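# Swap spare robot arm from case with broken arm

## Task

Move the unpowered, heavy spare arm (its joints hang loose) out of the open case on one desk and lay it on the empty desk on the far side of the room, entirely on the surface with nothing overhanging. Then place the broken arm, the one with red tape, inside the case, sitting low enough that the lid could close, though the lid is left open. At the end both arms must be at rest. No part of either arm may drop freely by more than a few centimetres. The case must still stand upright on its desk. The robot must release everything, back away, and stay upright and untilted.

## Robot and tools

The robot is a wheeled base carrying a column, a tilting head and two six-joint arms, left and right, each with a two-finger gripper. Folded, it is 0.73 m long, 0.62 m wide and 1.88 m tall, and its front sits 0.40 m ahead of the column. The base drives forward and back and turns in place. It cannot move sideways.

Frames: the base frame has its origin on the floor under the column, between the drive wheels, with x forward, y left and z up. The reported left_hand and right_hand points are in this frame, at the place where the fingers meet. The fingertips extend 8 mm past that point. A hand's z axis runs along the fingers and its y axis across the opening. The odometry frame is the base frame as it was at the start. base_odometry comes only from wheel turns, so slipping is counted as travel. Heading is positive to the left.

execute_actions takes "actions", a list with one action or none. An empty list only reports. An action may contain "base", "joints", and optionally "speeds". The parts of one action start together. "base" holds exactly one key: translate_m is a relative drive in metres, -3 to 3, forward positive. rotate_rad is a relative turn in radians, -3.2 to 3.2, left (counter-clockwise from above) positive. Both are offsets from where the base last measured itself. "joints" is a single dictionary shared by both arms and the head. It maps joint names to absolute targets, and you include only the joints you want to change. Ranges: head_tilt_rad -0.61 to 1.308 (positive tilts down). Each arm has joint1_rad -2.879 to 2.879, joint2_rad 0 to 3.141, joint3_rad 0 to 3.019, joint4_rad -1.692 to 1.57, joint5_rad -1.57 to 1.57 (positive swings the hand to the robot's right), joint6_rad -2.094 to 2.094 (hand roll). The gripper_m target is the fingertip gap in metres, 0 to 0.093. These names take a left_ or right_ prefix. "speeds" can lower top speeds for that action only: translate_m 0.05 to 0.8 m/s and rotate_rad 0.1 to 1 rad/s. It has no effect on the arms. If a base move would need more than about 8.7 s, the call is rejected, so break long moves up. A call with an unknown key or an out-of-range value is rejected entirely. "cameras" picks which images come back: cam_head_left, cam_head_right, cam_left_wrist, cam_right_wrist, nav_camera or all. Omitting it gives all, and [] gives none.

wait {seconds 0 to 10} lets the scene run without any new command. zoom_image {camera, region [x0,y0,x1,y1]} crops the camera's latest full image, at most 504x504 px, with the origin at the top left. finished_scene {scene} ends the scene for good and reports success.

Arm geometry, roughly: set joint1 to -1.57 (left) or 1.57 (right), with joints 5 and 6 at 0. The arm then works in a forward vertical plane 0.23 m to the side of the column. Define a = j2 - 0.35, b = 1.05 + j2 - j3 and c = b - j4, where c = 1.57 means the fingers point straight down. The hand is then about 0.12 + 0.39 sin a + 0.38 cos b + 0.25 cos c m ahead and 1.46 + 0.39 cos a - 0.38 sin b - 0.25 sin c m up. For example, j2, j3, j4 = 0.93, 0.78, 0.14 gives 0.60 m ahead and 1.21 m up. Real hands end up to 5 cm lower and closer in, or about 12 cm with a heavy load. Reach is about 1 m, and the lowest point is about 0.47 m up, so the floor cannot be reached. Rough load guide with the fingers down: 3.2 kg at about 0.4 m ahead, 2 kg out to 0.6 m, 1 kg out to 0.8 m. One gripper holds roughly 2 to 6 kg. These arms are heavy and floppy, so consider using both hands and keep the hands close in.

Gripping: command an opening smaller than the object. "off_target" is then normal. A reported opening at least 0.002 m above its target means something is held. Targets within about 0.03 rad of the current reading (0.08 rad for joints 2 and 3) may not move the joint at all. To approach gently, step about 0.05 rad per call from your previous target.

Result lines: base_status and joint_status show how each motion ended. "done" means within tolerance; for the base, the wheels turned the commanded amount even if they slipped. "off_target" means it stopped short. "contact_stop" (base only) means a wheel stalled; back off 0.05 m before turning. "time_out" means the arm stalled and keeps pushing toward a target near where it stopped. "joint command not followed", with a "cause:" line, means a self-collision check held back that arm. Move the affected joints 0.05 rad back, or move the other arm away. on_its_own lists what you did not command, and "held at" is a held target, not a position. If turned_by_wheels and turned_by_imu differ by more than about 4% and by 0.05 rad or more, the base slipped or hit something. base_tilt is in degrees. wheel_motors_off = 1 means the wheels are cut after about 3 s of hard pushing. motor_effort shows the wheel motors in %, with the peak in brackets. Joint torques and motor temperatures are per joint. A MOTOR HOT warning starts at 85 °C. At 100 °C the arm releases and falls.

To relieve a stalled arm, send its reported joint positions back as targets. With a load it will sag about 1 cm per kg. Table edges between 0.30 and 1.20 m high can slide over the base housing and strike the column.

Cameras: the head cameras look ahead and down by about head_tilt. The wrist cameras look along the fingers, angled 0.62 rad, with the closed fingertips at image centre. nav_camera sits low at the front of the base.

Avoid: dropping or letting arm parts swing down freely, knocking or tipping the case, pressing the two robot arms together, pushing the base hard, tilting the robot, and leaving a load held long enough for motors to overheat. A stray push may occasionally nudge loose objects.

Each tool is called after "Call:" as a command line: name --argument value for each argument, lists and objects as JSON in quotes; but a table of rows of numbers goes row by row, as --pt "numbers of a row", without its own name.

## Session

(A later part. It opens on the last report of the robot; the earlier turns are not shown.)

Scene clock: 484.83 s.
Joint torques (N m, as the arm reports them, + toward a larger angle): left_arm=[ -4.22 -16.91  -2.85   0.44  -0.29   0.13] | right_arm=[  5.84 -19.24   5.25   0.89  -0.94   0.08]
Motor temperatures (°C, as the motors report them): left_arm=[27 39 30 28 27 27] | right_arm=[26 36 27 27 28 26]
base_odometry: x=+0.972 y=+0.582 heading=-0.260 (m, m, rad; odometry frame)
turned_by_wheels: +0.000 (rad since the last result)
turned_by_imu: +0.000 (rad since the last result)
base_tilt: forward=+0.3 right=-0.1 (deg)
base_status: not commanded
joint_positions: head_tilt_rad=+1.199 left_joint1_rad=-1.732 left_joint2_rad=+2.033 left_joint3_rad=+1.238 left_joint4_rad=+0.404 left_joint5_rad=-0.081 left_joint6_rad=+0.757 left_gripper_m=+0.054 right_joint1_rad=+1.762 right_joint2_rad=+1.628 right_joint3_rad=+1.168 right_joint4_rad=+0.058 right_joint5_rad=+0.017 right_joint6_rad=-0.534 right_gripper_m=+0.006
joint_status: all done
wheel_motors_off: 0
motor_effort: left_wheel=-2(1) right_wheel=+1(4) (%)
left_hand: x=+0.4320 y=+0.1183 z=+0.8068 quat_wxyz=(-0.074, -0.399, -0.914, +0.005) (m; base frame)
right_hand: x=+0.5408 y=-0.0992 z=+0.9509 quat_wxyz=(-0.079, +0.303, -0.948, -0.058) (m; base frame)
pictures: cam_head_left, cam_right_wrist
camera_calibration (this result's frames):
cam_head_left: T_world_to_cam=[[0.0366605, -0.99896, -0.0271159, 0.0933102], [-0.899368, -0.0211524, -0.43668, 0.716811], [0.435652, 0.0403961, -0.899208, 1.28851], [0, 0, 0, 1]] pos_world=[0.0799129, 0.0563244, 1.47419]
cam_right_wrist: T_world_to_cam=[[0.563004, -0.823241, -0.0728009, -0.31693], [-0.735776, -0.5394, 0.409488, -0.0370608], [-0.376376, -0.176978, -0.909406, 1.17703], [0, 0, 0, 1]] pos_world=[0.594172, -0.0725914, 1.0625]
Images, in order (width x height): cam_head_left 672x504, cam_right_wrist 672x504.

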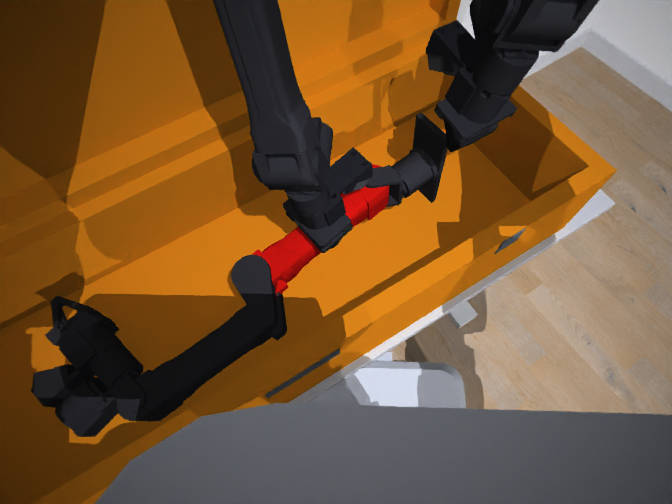

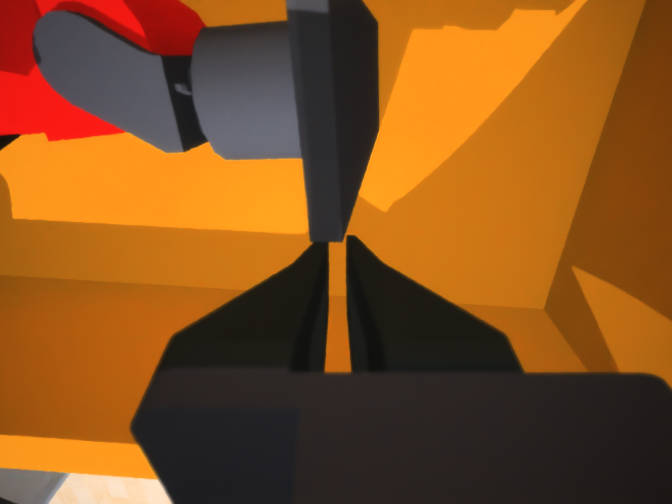

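Call:
execute_actions --actions '[{"joints": {"left_joint1_rad": -1.775, "left_joint2_rad": 2.045, "left_joint3_rad": 1.193, "left_joint6_rad": 0.79, "right_joint1_rad": 1.825, "right_joint2_rad": 1.58, "right_joint3_rad": 1.245, "right_joint5_rad": -0.01}}]' --cameras '["cam_right_wrist", "cam_head_left"]'

Scene clock: 491.60 s.
Joint torques (N m, as the arm reports them, + toward a larger angle): left_arm=[ -6.75 -13.19  -5.52   0.49  -0.18   0.46] | right_arm=[  7.29 -21.12   7.41   1.26  -1.28   0.09]
Motor temperatures (°C, as the motors report them): left_arm=[27 39 30 28 27 27] | right_arm=[26 36 27 27 29 26]
base_odometry: x=+0.972 y=+0.582 heading=-0.260 (m, m, rad; odometry frame)
turned_by_wheels: +0.000 (rad since the last result)
turned_by_imu: -0.001 (rad since the last result)
base_tilt: forward=+0.3 right=-0.1 (deg)
base_status: not commanded
joint_positions: head_tilt_rad=+1.199 left_joint1_rad=-1.732 left_joint2_rad=+2.033 left_joint3_rad=+1.238 left_joint4_rad=+0.404 left_joint5_rad=-0.084 left_joint6_rad=+0.754 left_gripper_m=+0.054 right_joint1_rad=+1.766 right_joint2_rad=+1.628 right_joint3_rad=+1.177 right_joint4_rad=+0.050 right_joint5_rad=+0.016 right_joint6_rad=-0.534 right_gripper_m=+0.006
joint_status: left_joint6_rad time_out (moved -0.003 of +0.033); right_joint1_rad time_out (moved +0.004 of +0.063); the others done
wheel_motors_off: 0
on_its_own: left_joint6_rad reads +0.754 and still pushes toward +0.790 since a time_out; right_joint1_rad reads +1.766 and still pushes toward +1.825 since a time_out
motor_effort: left_wheel=-2(2) right_wheel=+3(3) (%)
left_hand: x=+0.4321 y=+0.1191 z=+0.8068 quat_wxyz=(-0.074, -0.398, -0.915, +0.004) (m; base frame)
right_hand: x=+0.5444 y=-0.0962 z=+0.9516 quat_wxyz=(-0.080, +0.304, -0.947, -0.060) (m; base frame)
pictures: cam_head_left, cam_right_wrist
camera_calibration (this result's frames):
cam_head_left: T_world_to_cam=[[0.0366605, -0.99896, -0.0271159, 0.0933102], [-0.899368, -0.0211524, -0.43668, 0.716811], [0.435652, 0.0403961, -0.899208, 1.28851], [0, 0, 0, 1]] pos_world=[0.0799129, 0.0563244, 1.47419]
cam_right_wrist: T_world_to_cam=[[0.564552, -0.821942, -0.0754474, -0.314625], [-0.735416, -0.542404, 0.406154, -0.0304191], [-0.374758, -0.17381, -0.910685, 1.18024], [0, 0, 0, 1]] pos_world=[0.597555, -0.0699652, 1.06344]
Images, in order (width x height): cam_head_left 672x504, cam_right_wrist 672x504.

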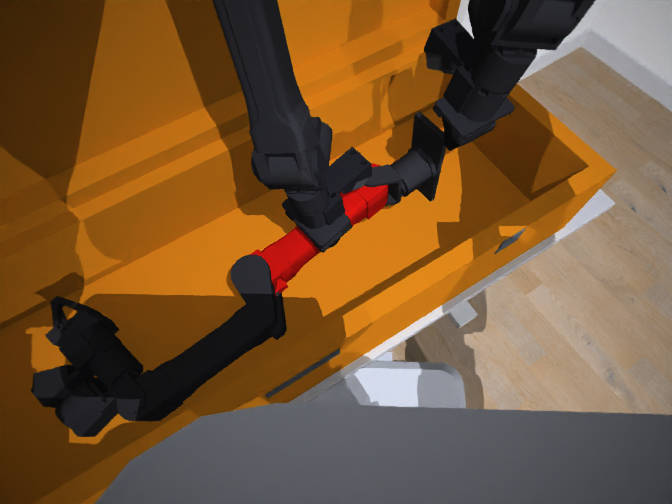

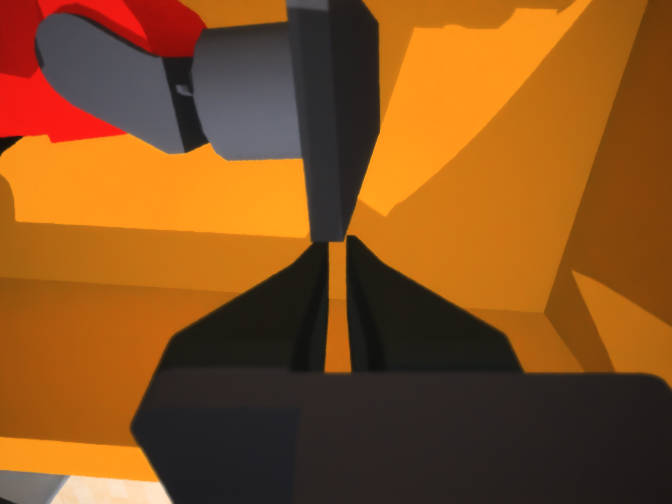

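Call:
execute_actions --actions '[{"joints": {"left_joint2_rad": 1.985, "left_joint3_rad": 1.17}}]' --cameras '["cam_right_wrist", "cam_head_left"]'

Scene clock: 493.57 s.
Joint torques (N m, as the arm reports them, + toward a larger angle): left_arm=[ -7.05 -17.65  -7.37   0.44  -0.19   0.5 ] | right_arm=[  7.19 -21.17   7.24   1.24  -1.28   0.09]
Motor temperatures (°C, as the motors report them): left_arm=[27 38 30 28 27 27] | right_arm=[27 36 27 27 29 26]
base_odometry: x=+0.972 y=+0.582 heading=-0.260 (m, m, rad; odometry frame)
turned_by_wheels: +0.000 (rad since the last result)
turned_by_imu: -0.001 (rad since the last result)
base_tilt: forward=+0.3 right=-0.1 (deg)
base_status: not commanded
joint_positions: head_tilt_rad=+1.199 left_joint1_rad=-1.731 left_joint2_rad=+2.032 left_joint3_rad=+1.238 left_joint4_rad=+0.404 left_joint5_rad=-0.084 left_joint6_rad=+0.752 left_gripper_m=+0.054 right_joint1_rad=+1.767 right_joint2_rad=+1.628 right_joint3_rad=+1.179 right_joint4_rad=+0.050 right_joint5_rad=+0.016 right_joint6_rad=-0.534 right_gripper_m=+0.006
joint_status: all done
wheel_motors_off: 0
on_its_own: left_joint6_rad reads +0.752 and still pushes toward +0.790 since a time_out; right_joint1_rad reads +1.767 and still pushes toward +1.825 since a time_out
motor_effort: left_wheel=-1(1) right_wheel=+2(3) (%)
left_hand: x=+0.4331 y=+0.1199 z=+0.8073 quat_wxyz=(-0.074, -0.396, -0.915, +0.003) (m; base frame)
right_hand: x=+0.5457 y=-0.0951 z=+0.9520 quat_wxyz=(-0.082, +0.304, -0.947, -0.061) (m; base frame)
pictures: cam_head_left, cam_right_wrist
camera_calibration (this result's frames):
cam_head_left: T_world_to_cam=[[0.0366605, -0.99896, -0.0271159, 0.0933101], [-0.899368, -0.0211524, -0.43668, 0.716812], [0.435652, 0.0403961, -0.899208, 1.28851], [0, 0, 0, 1]] pos_world=[0.0799129, 0.0563244, 1.47419]
cam_right_wrist: T_world_to_cam=[[0.565032, -0.821612, -0.075448, -0.314644], [-0.73612, -0.543307, 0.403664, -0.0262858], [-0.372647, -0.172544, -0.911791, 1.18124], [0, 0, 0, 1]] pos_world=[0.59862, -0.0689801, 1.06392]
Images, in order (width x height): cam_head_left 672x504, cam_right_wrist 672x504.

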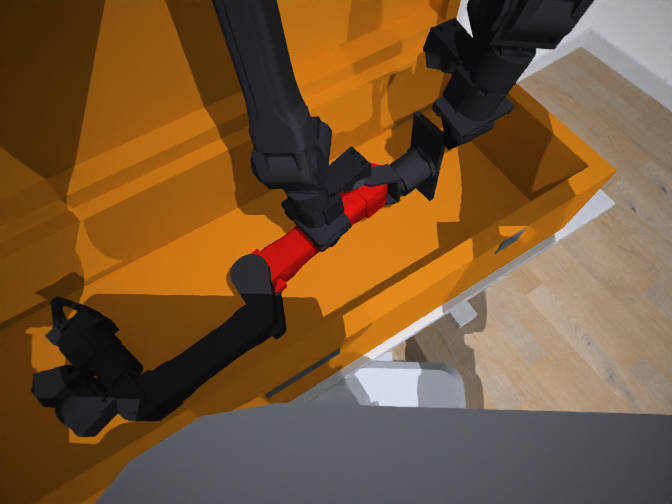

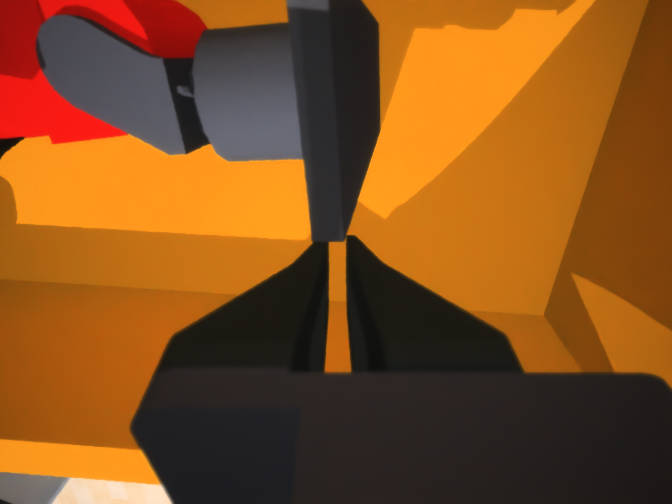

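Call:
execute_actions --actions '[{"joints": {"left_joint2_rad": 1.945, "left_joint3_rad": 1.152}}]' --cameras '["cam_right_wrist", "cam_head_left"]'

Scene clock: 494.73 s.
Joint torques (N m, as the arm reports them, + toward a larger angle): left_arm=[ -7.75 -20.46  -8.74   0.44  -0.06   0.68] | right_arm=[  6.52 -21.26   6.23   1.3   -1.15   0.09]
Motor temperatures (°C, as the motors report them): left_arm=[27 38 30 28 27 28] | right_arm=[27 36 27 27 29 26]
base_odometry: x=+0.972 y=+0.582 heading=-0.260 (m, m, rad; odometry frame)
turned_by_wheels: +0.000 (rad since the last result)
turned_by_imu: +0.000 (rad since the last result)
base_tilt: forward=+0.3 right=+0.0 (deg)
base_status: not commanded
joint_positions: head_tilt_rad=+1.199 left_joint1_rad=-1.724 left_joint2_rad=+2.026 left_joint3_rad=+1.237 left_joint4_rad=+0.404 left_joint5_rad=-0.088 left_joint6_rad=+0.737 left_gripper_m=+0.054 right_joint1_rad=+1.778 right_joint2_rad=+1.628 right_joint3_rad=+1.190 right_joint4_rad=+0.050 right_joint5_rad=+0.012 right_joint6_rad=-0.534 right_gripper_m=+0.006
joint_status: all done
wheel_motors_off: 0
on_its_own: left_joint6_rad reads +0.737 and still pushes toward +0.790 since a time_out; right_joint1_rad reads +1.778 and still pushes toward +1.825 since a time_out
motor_effort: left_wheel=-1(1) right_wheel=+3(3) (%)
left_hand: x=+0.4370 y=+0.1260 z=+0.8085 quat_wxyz=(-0.075, -0.387, -0.919, -0.002) (m; base frame)
right_hand: x=+0.5521 y=-0.0867 z=+0.9541 quat_wxyz=(-0.089, +0.306, -0.946, -0.066) (m; base frame)
pictures: cam_head_left, cam_right_wrist
camera_calibration (this result's frames):
cam_head_left: T_world_to_cam=[[0.0366605, -0.99896, -0.0271159, 0.0933102], [-0.899368, -0.0211524, -0.43668, 0.716811], [0.435652, 0.0403961, -0.899208, 1.28851], [0, 0, 0, 1]] pos_world=[0.0799129, 0.0563244, 1.47419]
cam_right_wrist: T_world_to_cam=[[0.569024, -0.818367, -0.0805449, -0.308285], [-0.73836, -0.551586, 0.388044, -0.00251957], [-0.36199, -0.161335, -0.918115, 1.18808], [0, 0, 0, 1]] pos_world=[0.603635, -0.0620004, 1.06694]
Images, in order (width x height): cam_head_left 672x504, cam_right_wrist 672x504.

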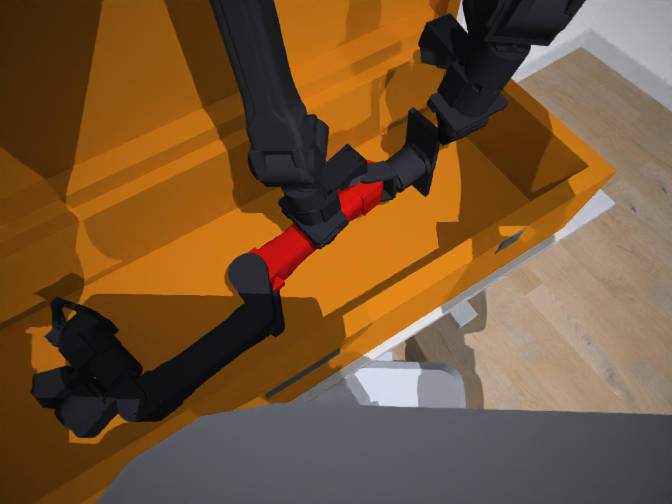

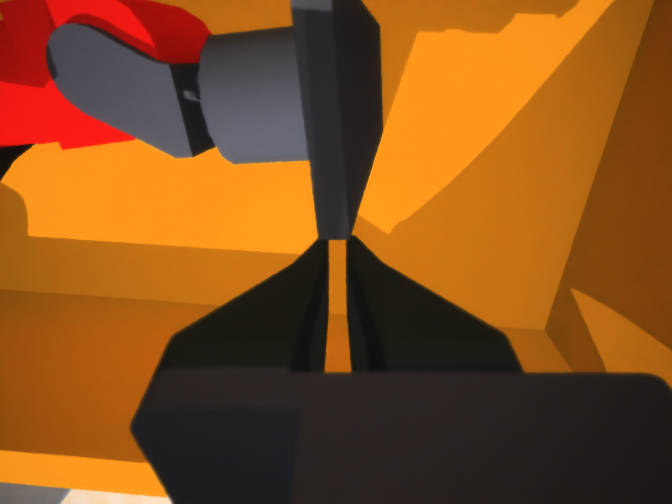

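Call:
zoom_image --camera "cam_head_left" --region '[0, 90, 250, 300]'

Region (0, 90, 250, 300) of cam_head_left's 672x504 image, scaled by 2.016, with more detail than that image has; it fills the top 423 rows of this view, and the rest is white.

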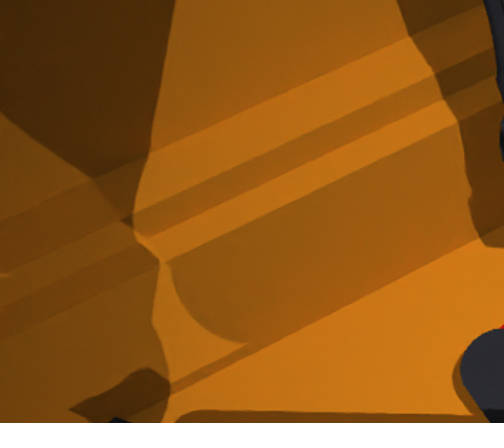

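Call:
execute_actions --actions '[{"joints": {"left_joint1_rad": -1.724, "left_joint2_rad": 2.03, "left_joint3_rad": 1.24, "left_joint4_rad": 0.404, "left_joint5_rad": -0.088, "left_joint6_rad": 0.737, "right_joint1_rad": 1.765, "right_joint2_rad": 1.628, "right_joint3_rad": 1.175, "right_joint4_rad": 0.05, "right_joint5_rad": 0.012, "right_joint6_rad": -0.534}}]' --cameras '["cam_head_left"]'

Call:
execute_actions --actions '[{"joints": {"left_gripper_m": 0.088, "right_joint1_rad": 1.7, "right_joint2_rad": 1.45, "right_joint3_rad": 0.95, "right_joint4_rad": 0.02}}]' --cameras '["cam_head_left", "cam_left_wrist"]'

Scene clock: 504.40 s.
Joint torques (N m, as the arm reports them, + toward a larger angle): left_arm=[ -3.11 -13.86  -1.92   0.37  -0.12   0.11] | right_arm=[  2.07 -17.32   0.73   0.63  -0.37  -0.02]
Motor temperatures (°C, as the motors report them): left_arm=[28 39 31 28 27 28] | right_arm=[27 37 28 27 30 26]
base_odometry: x=+0.972 y=+0.582 heading=-0.260 (m, m, rad; odometry frame)
turned_by_wheels: +0.000 (rad since the last result)
turned_by_imu: -0.001 (rad since the last result)
base_tilt: forward=+0.3 right=+0.0 (deg)
base_status: not commanded
joint_positions: head_tilt_rad=+1.199 left_joint1_rad=-1.720 left_joint2_rad=+2.027 left_joint3_rad=+1.243 left_joint4_rad=+0.404 left_joint5_rad=-0.084 left_joint6_rad=+0.733 left_gripper_m=+0.054 right_joint1_rad=+1.774 right_joint2_rad=+1.628 right_joint3_rad=+1.173 right_joint4_rad=+0.045 right_joint5_rad=+0.015 right_joint6_rad=-0.536 right_gripper_m=+0.006
joint_status: all done
wheel_motors_off: 0
motor_effort: left_wheel=-1(2) right_wheel=+1(4) (%)
left_hand: x=+0.4396 y=+0.1275 z=+0.8074 quat_wxyz=(-0.077, -0.385, -0.920, -0.002) (m; base frame)
right_hand: x=+0.5404 y=-0.0904 z=+0.9523 quat_wxyz=(-0.077, +0.307, -0.946, -0.065) (m; base frame)
pictures: cam_head_left
camera_calibration (this result's frames):
cam_head_left: T_world_to_cam=[[0.0366605, -0.99896, -0.0271159, 0.0933101], [-0.899368, -0.0211524, -0.43668, 0.716811], [0.435652, 0.0403961, -0.899208, 1.28851], [0, 0, 0, 1]] pos_world=[0.0799129, 0.0563244, 1.47419]
Images, in order (width x height): cam_head_left 672x504.

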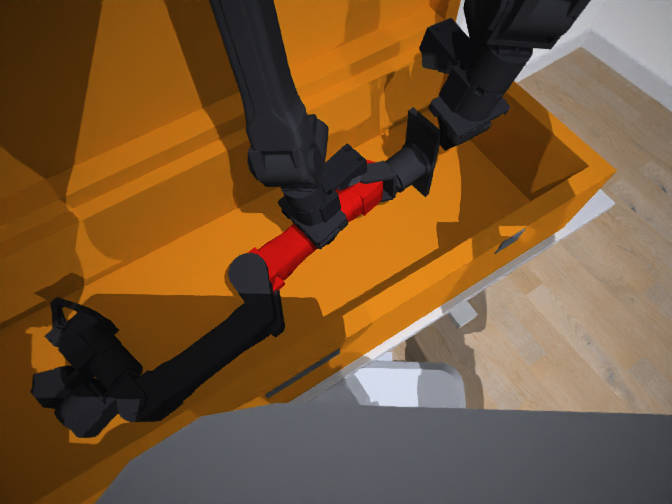

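Scene clock: 505.27 s.
Joint torques (N m, as the arm reports them, + toward a larger angle): left_arm=[ -3.26 -13.42  -1.88   0.37  -0.08   0.1 ] | right_arm=[  2.23 -16.09   0.11  -0.33  -0.25  -0.02]
Motor temperatures (°C, as the motors report them): left_arm=[28 39 31 28 27 28] | right_arm=[27 37 28 27 29 26]
base_odometry: x=+0.972 y=+0.582 heading=-0.260 (m, m, rad; odometry frame)
turned_by_wheels: +0.000 (rad since the last result)
turned_by_imu: +0.000 (rad since the last result)
base_tilt: forward=+0.3 right=+0.0 (deg)
base_status: not commanded
joint_positions: head_tilt_rad=+1.199 left_joint1_rad=-1.721 left_joint2_rad=+2.027 left_joint3_rad=+1.243 left_joint4_rad=+0.404 left_joint5_rad=-0.084 left_joint6_rad=+0.733 left_gripper_m=+0.088 right_joint1_rad=+1.691 right_joint2_rad=+1.455 right_joint3_rad=+0.949 right_joint4_rad=+0.033 right_joint5_rad=+0.012 right_joint6_rad=-0.536 right_gripper_m=+0.006
joint_status: all done
wheel_motors_off: 0
motor_effort: left_wheel=-1(1) right_wheel=-1(0) (%)
left_hand: x=+0.4396 y=+0.1273 z=+0.8074 quat_wxyz=(-0.077, -0.385, -0.920, -0.002) (m; base frame)
right_hand: x=+0.4855 y=-0.1557 z=+1.0038 quat_wxyz=(-0.037, +0.292, -0.955, -0.038) (m; base frame)
pictures: cam_head_left, cam_left_wrist
camera_calibration (this result's frames):
cam_head_left: T_world_to_cam=[[0.0366605, -0.99896, -0.0271159, 0.0933102], [-0.899368, -0.0211524, -0.43668, 0.716811], [0.435652, 0.0403961, -0.899208, 1.28851], [0, 0, 0, 1]] pos_world=[0.0799129, 0.0563244, 1.47419]
cam_left_wrist: T_world_to_cam=[[-0.717377, -0.693444, -0.0671238, 0.462983], [-0.63683, 0.613622, 0.466814, -0.17526], [-0.282521, 0.377628, -0.881805, 0.913695], [0, 0, 0, 1]] pos_world=[0.47866, 0.0835598, 0.918591]
Images, in order (width x height): cam_head_left 672x504, cam_left_wrist 672x504.

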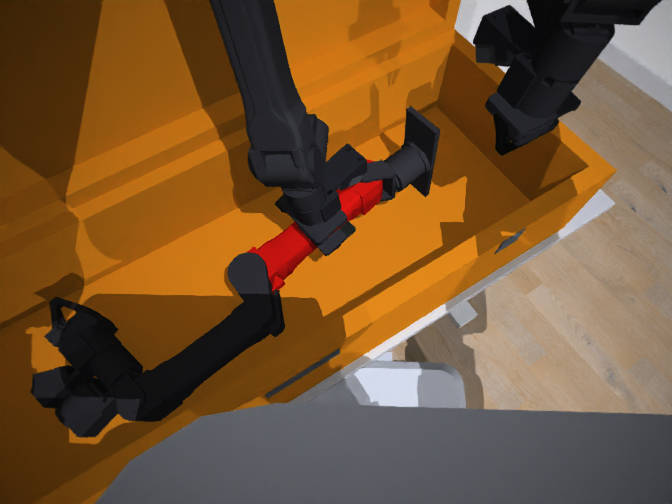

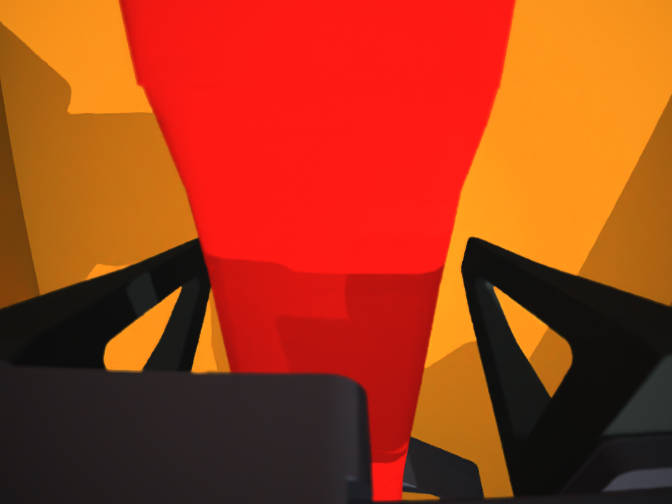

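Call:
zoom_image --camera "cam_head_left" --region '[350, 80, 490, 220]'

Region (350, 80, 490, 220) of cam_head_left's 672x504 image, scaled by 3.600, with more detail than that image has.

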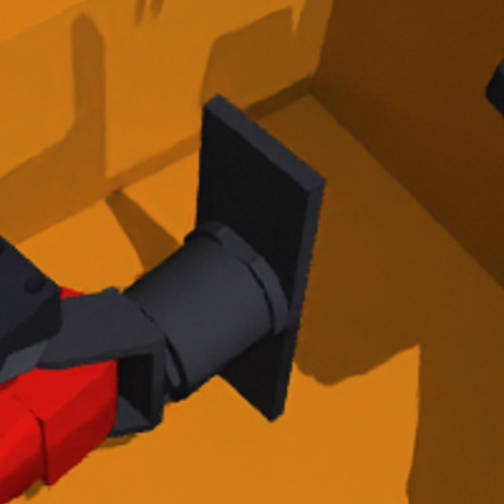

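Call:
execute_actions --actions '[{"joints": {"left_joint2_rad": 1.915, "left_joint3_rad": 1.13}}]' --cameras '["cam_left_wrist"]'

Scene clock: 510.20 s.
Joint torques (N m, as the arm reports them, + toward a larger angle): left_arm=[ -2.98 -14.86  -1.81   0.34  -0.11   0.1 ] | right_arm=[  1.97 -16.2    0.13  -0.31  -0.24  -0.01]
Motor temperatures (°C, as the motors report them): left_arm=[27 38 31 28 27 28] | right_arm=[27 37 27 27 29 26]
base_odometry: x=+0.972 y=+0.582 heading=-0.260 (m, m, rad; odometry frame)
turned_by_wheels: +0.000 (rad since the last result)
turned_by_imu: -0.001 (rad since the last result)
base_tilt: forward=+0.3 right=-0.1 (deg)
base_status: not commanded
joint_positions: head_tilt_rad=+1.199 left_joint1_rad=-1.721 left_joint2_rad=+1.924 left_joint3_rad=+1.131 left_joint4_rad=+0.404 left_joint5_rad=-0.084 left_joint6_rad=+0.733 left_gripper_m=+0.088 right_joint1_rad=+1.691 right_joint2_rad=+1.455 right_joint3_rad=+0.949 right_joint4_rad=+0.033 right_joint5_rad=+0.012 right_joint6_rad=-0.536 right_gripper_m=+0.006
joint_status: all done
wheel_motors_off: 0
motor_effort: left_wheel=-1(1) right_wheel=+2(2) (%)
left_hand: x=+0.4366 y=+0.1327 z=+0.8472 quat_wxyz=(-0.073, -0.385, -0.920, -0.001) (m; base frame)
right_hand: x=+0.4855 y=-0.1557 z=+1.0038 quat_wxyz=(-0.037, +0.292, -0.955, -0.038) (m; base frame)
pictures: cam_left_wrist
camera_calibration (this result's frames):
cam_left_wrist: T_world_to_cam=[[-0.718777, -0.692551, -0.0610963, 0.462615], [-0.63185, 0.614052, 0.472976, -0.206567], [-0.290044, 0.378568, -0.878955, 0.94662], [0, 0, 0, 1]] pos_world=[0.476558, 0.0888676, 0.958002]
Images, in order (width x height): cam_left_wrist 672x504.

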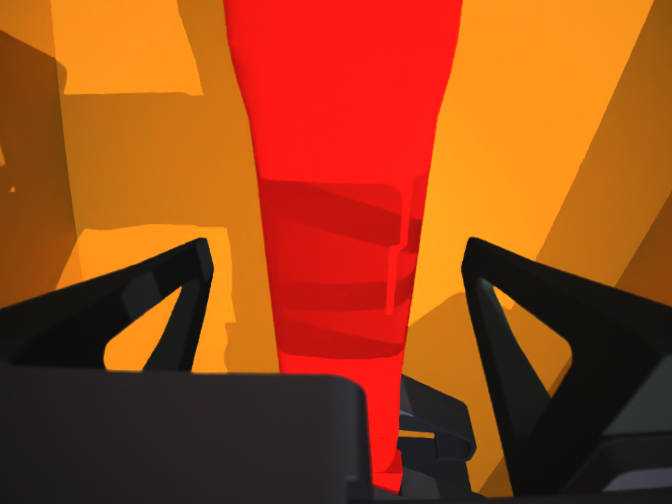

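Call:
execute_actions --actions '[{"joints": {"left_joint2_rad": 1.385, "left_joint3_rad": 0.745, "left_joint4_rad": 0.2, "right_joint2_rad": 1.376, "right_joint3_rad": 0.8, "right_joint4_rad": 0.05}}]' --cameras '[]'

Call:
execute_actions --actions '[{"base": {"translate_m": -0.8}, "joints": {"head_tilt_rad": 0.75}}]' --cameras '["cam_head_left", "cam_head_right"]'

Scene clock: 512.33 s.
Joint torques (N m, as the arm reports them, + toward a larger angle): left_arm=[ -1.85 -11.95  -0.4    0.08  -0.1    0.12] | right_arm=[  1.89 -15.2   -0.74   0.55  -0.25  -0.02]
Motor temperatures (°C, as the motors report them): left_arm=[27 38 31 28 27 28] | right_arm=[27 37 27 27 29 26]
base_odometry: x=+0.972 y=+0.582 heading=-0.260 (m, m, rad; odometry frame)
turned_by_wheels: +0.000 (rad since the last result)
turned_by_imu: -0.001 (rad since the last result)
base_tilt: forward=+0.3 right=+0.0 (deg)
base_status: not commanded
joint_positions: head_tilt_rad=+1.199 left_joint1_rad=-1.721 left_joint2_rad=+1.373 left_joint3_rad=+0.748 left_joint4_rad=+0.206 left_joint5_rad=-0.084 left_joint6_rad=+0.733 left_gripper_m=+0.088 right_joint1_rad=+1.691 right_joint2_rad=+1.385 right_joint3_rad=+0.798 right_joint4_rad=+0.041 right_joint5_rad=+0.012 right_joint6_rad=-0.536 right_gripper_m=+0.006
joint_status: all done
wheel_motors_off: 0
motor_effort: left_wheel=-1(1) right_wheel=+2(2) (%)
left_hand: x=+0.4379 y=+0.1571 z=+1.0348 quat_wxyz=(-0.059, -0.387, -0.920, +0.004) (m; base frame)
right_hand: x=+0.4238 y=-0.1619 z=+1.0277 quat_wxyz=(-0.001, +0.294, -0.955, -0.047) (m; base frame)
pictures: none
No camera images: the call's "cameras" was empty. Leave "cameras" out to get every camera's image.

Scene clock: 515.13 s.
Joint torques (N m, as the arm reports them, + toward a larger angle): left_arm=[ -1.87 -11.94  -0.06   0.07  -0.1    0.13] | right_arm=[  1.96 -15.55  -0.78   0.52  -0.24  -0.03]
Motor temperatures (°C, as the motors report them): left_arm=[27 38 30 28 27 28] | right_arm=[26 36 27 27 29 26]
base_odometry: x=+0.199 y=+0.788 heading=-0.260 (m, m, rad; odometry frame)
turned_by_wheels: +0.000 (rad since the last result)
turned_by_imu: -0.003 (rad since the last result)
base_tilt: forward=+0.3 right=-0.1 (deg)
base_status: done
joint_positions: head_tilt_rad=+0.766 left_joint1_rad=-1.721 left_joint2_rad=+1.374 left_joint3_rad=+0.743 left_joint4_rad=+0.206 left_joint5_rad=-0.084 left_joint6_rad=+0.733 left_gripper_m=+0.088 right_joint1_rad=+1.691 right_joint2_rad=+1.385 right_joint3_rad=+0.798 right_joint4_rad=+0.041 right_joint5_rad=+0.012 right_joint6_rad=-0.536 right_gripper_m=+0.006
joint_status: all done
wheel_motors_off: 0
motor_effort: left_wheel=+0(42) right_wheel=+1(63) (%)
left_hand: x=+0.4344 y=+0.1574 z=+1.0348 quat_wxyz=(-0.056, -0.388, -0.920, +0.005) (m; base frame)
right_hand: x=+0.4238 y=-0.1619 z=+1.0277 quat_wxyz=(-0.001, +0.294, -0.955, -0.047) (m; base frame)
pictures: cam_head_left, cam_head_right
camera_calibration (this result's frames):
cam_head_left: T_world_to_cam=[[0.0446589, -0.99896, -0.00921135, 0.0653372], [-0.632801, -0.0211524, -0.774026, 1.223], [0.773026, 0.0403961, -0.633087, 0.861819], [0, 0, 0, 1]] pos_world=[0.104786, 0.0563244, 1.49284]
cam_head_right: T_world_to_cam=[[0.0308096, -0.999493, -0.00799247, -0.0301662], [-0.632235, -0.0132941, -0.774663, 1.21868], [0.774164, 0.0289202, -0.632324, 0.852964], [0, 0, 0, 1]] pos_world=[0.111087, -0.0386174, 1.48317]
Images, in order (width x height): cam_head_left 672x504, cam_head_right 672x504.

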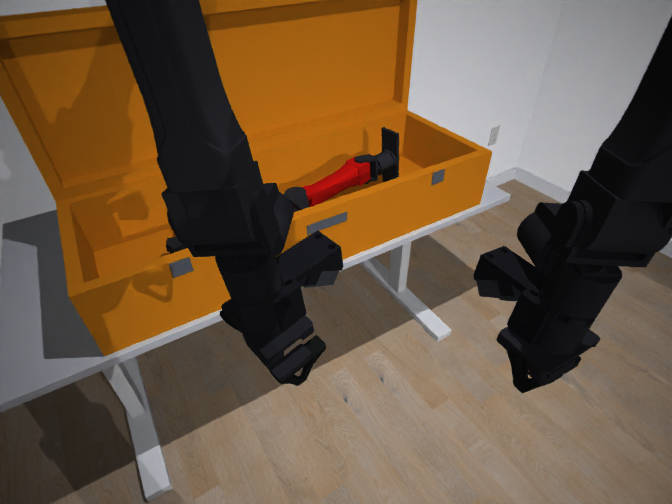

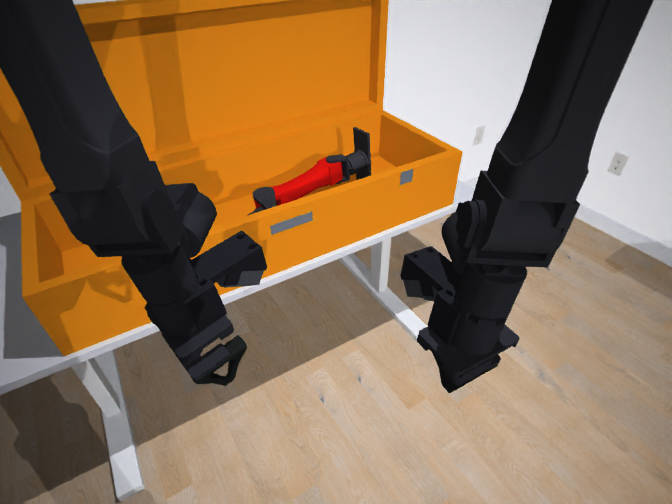

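Call:
finished_scene --scene 1

The scene is finished: the task was done.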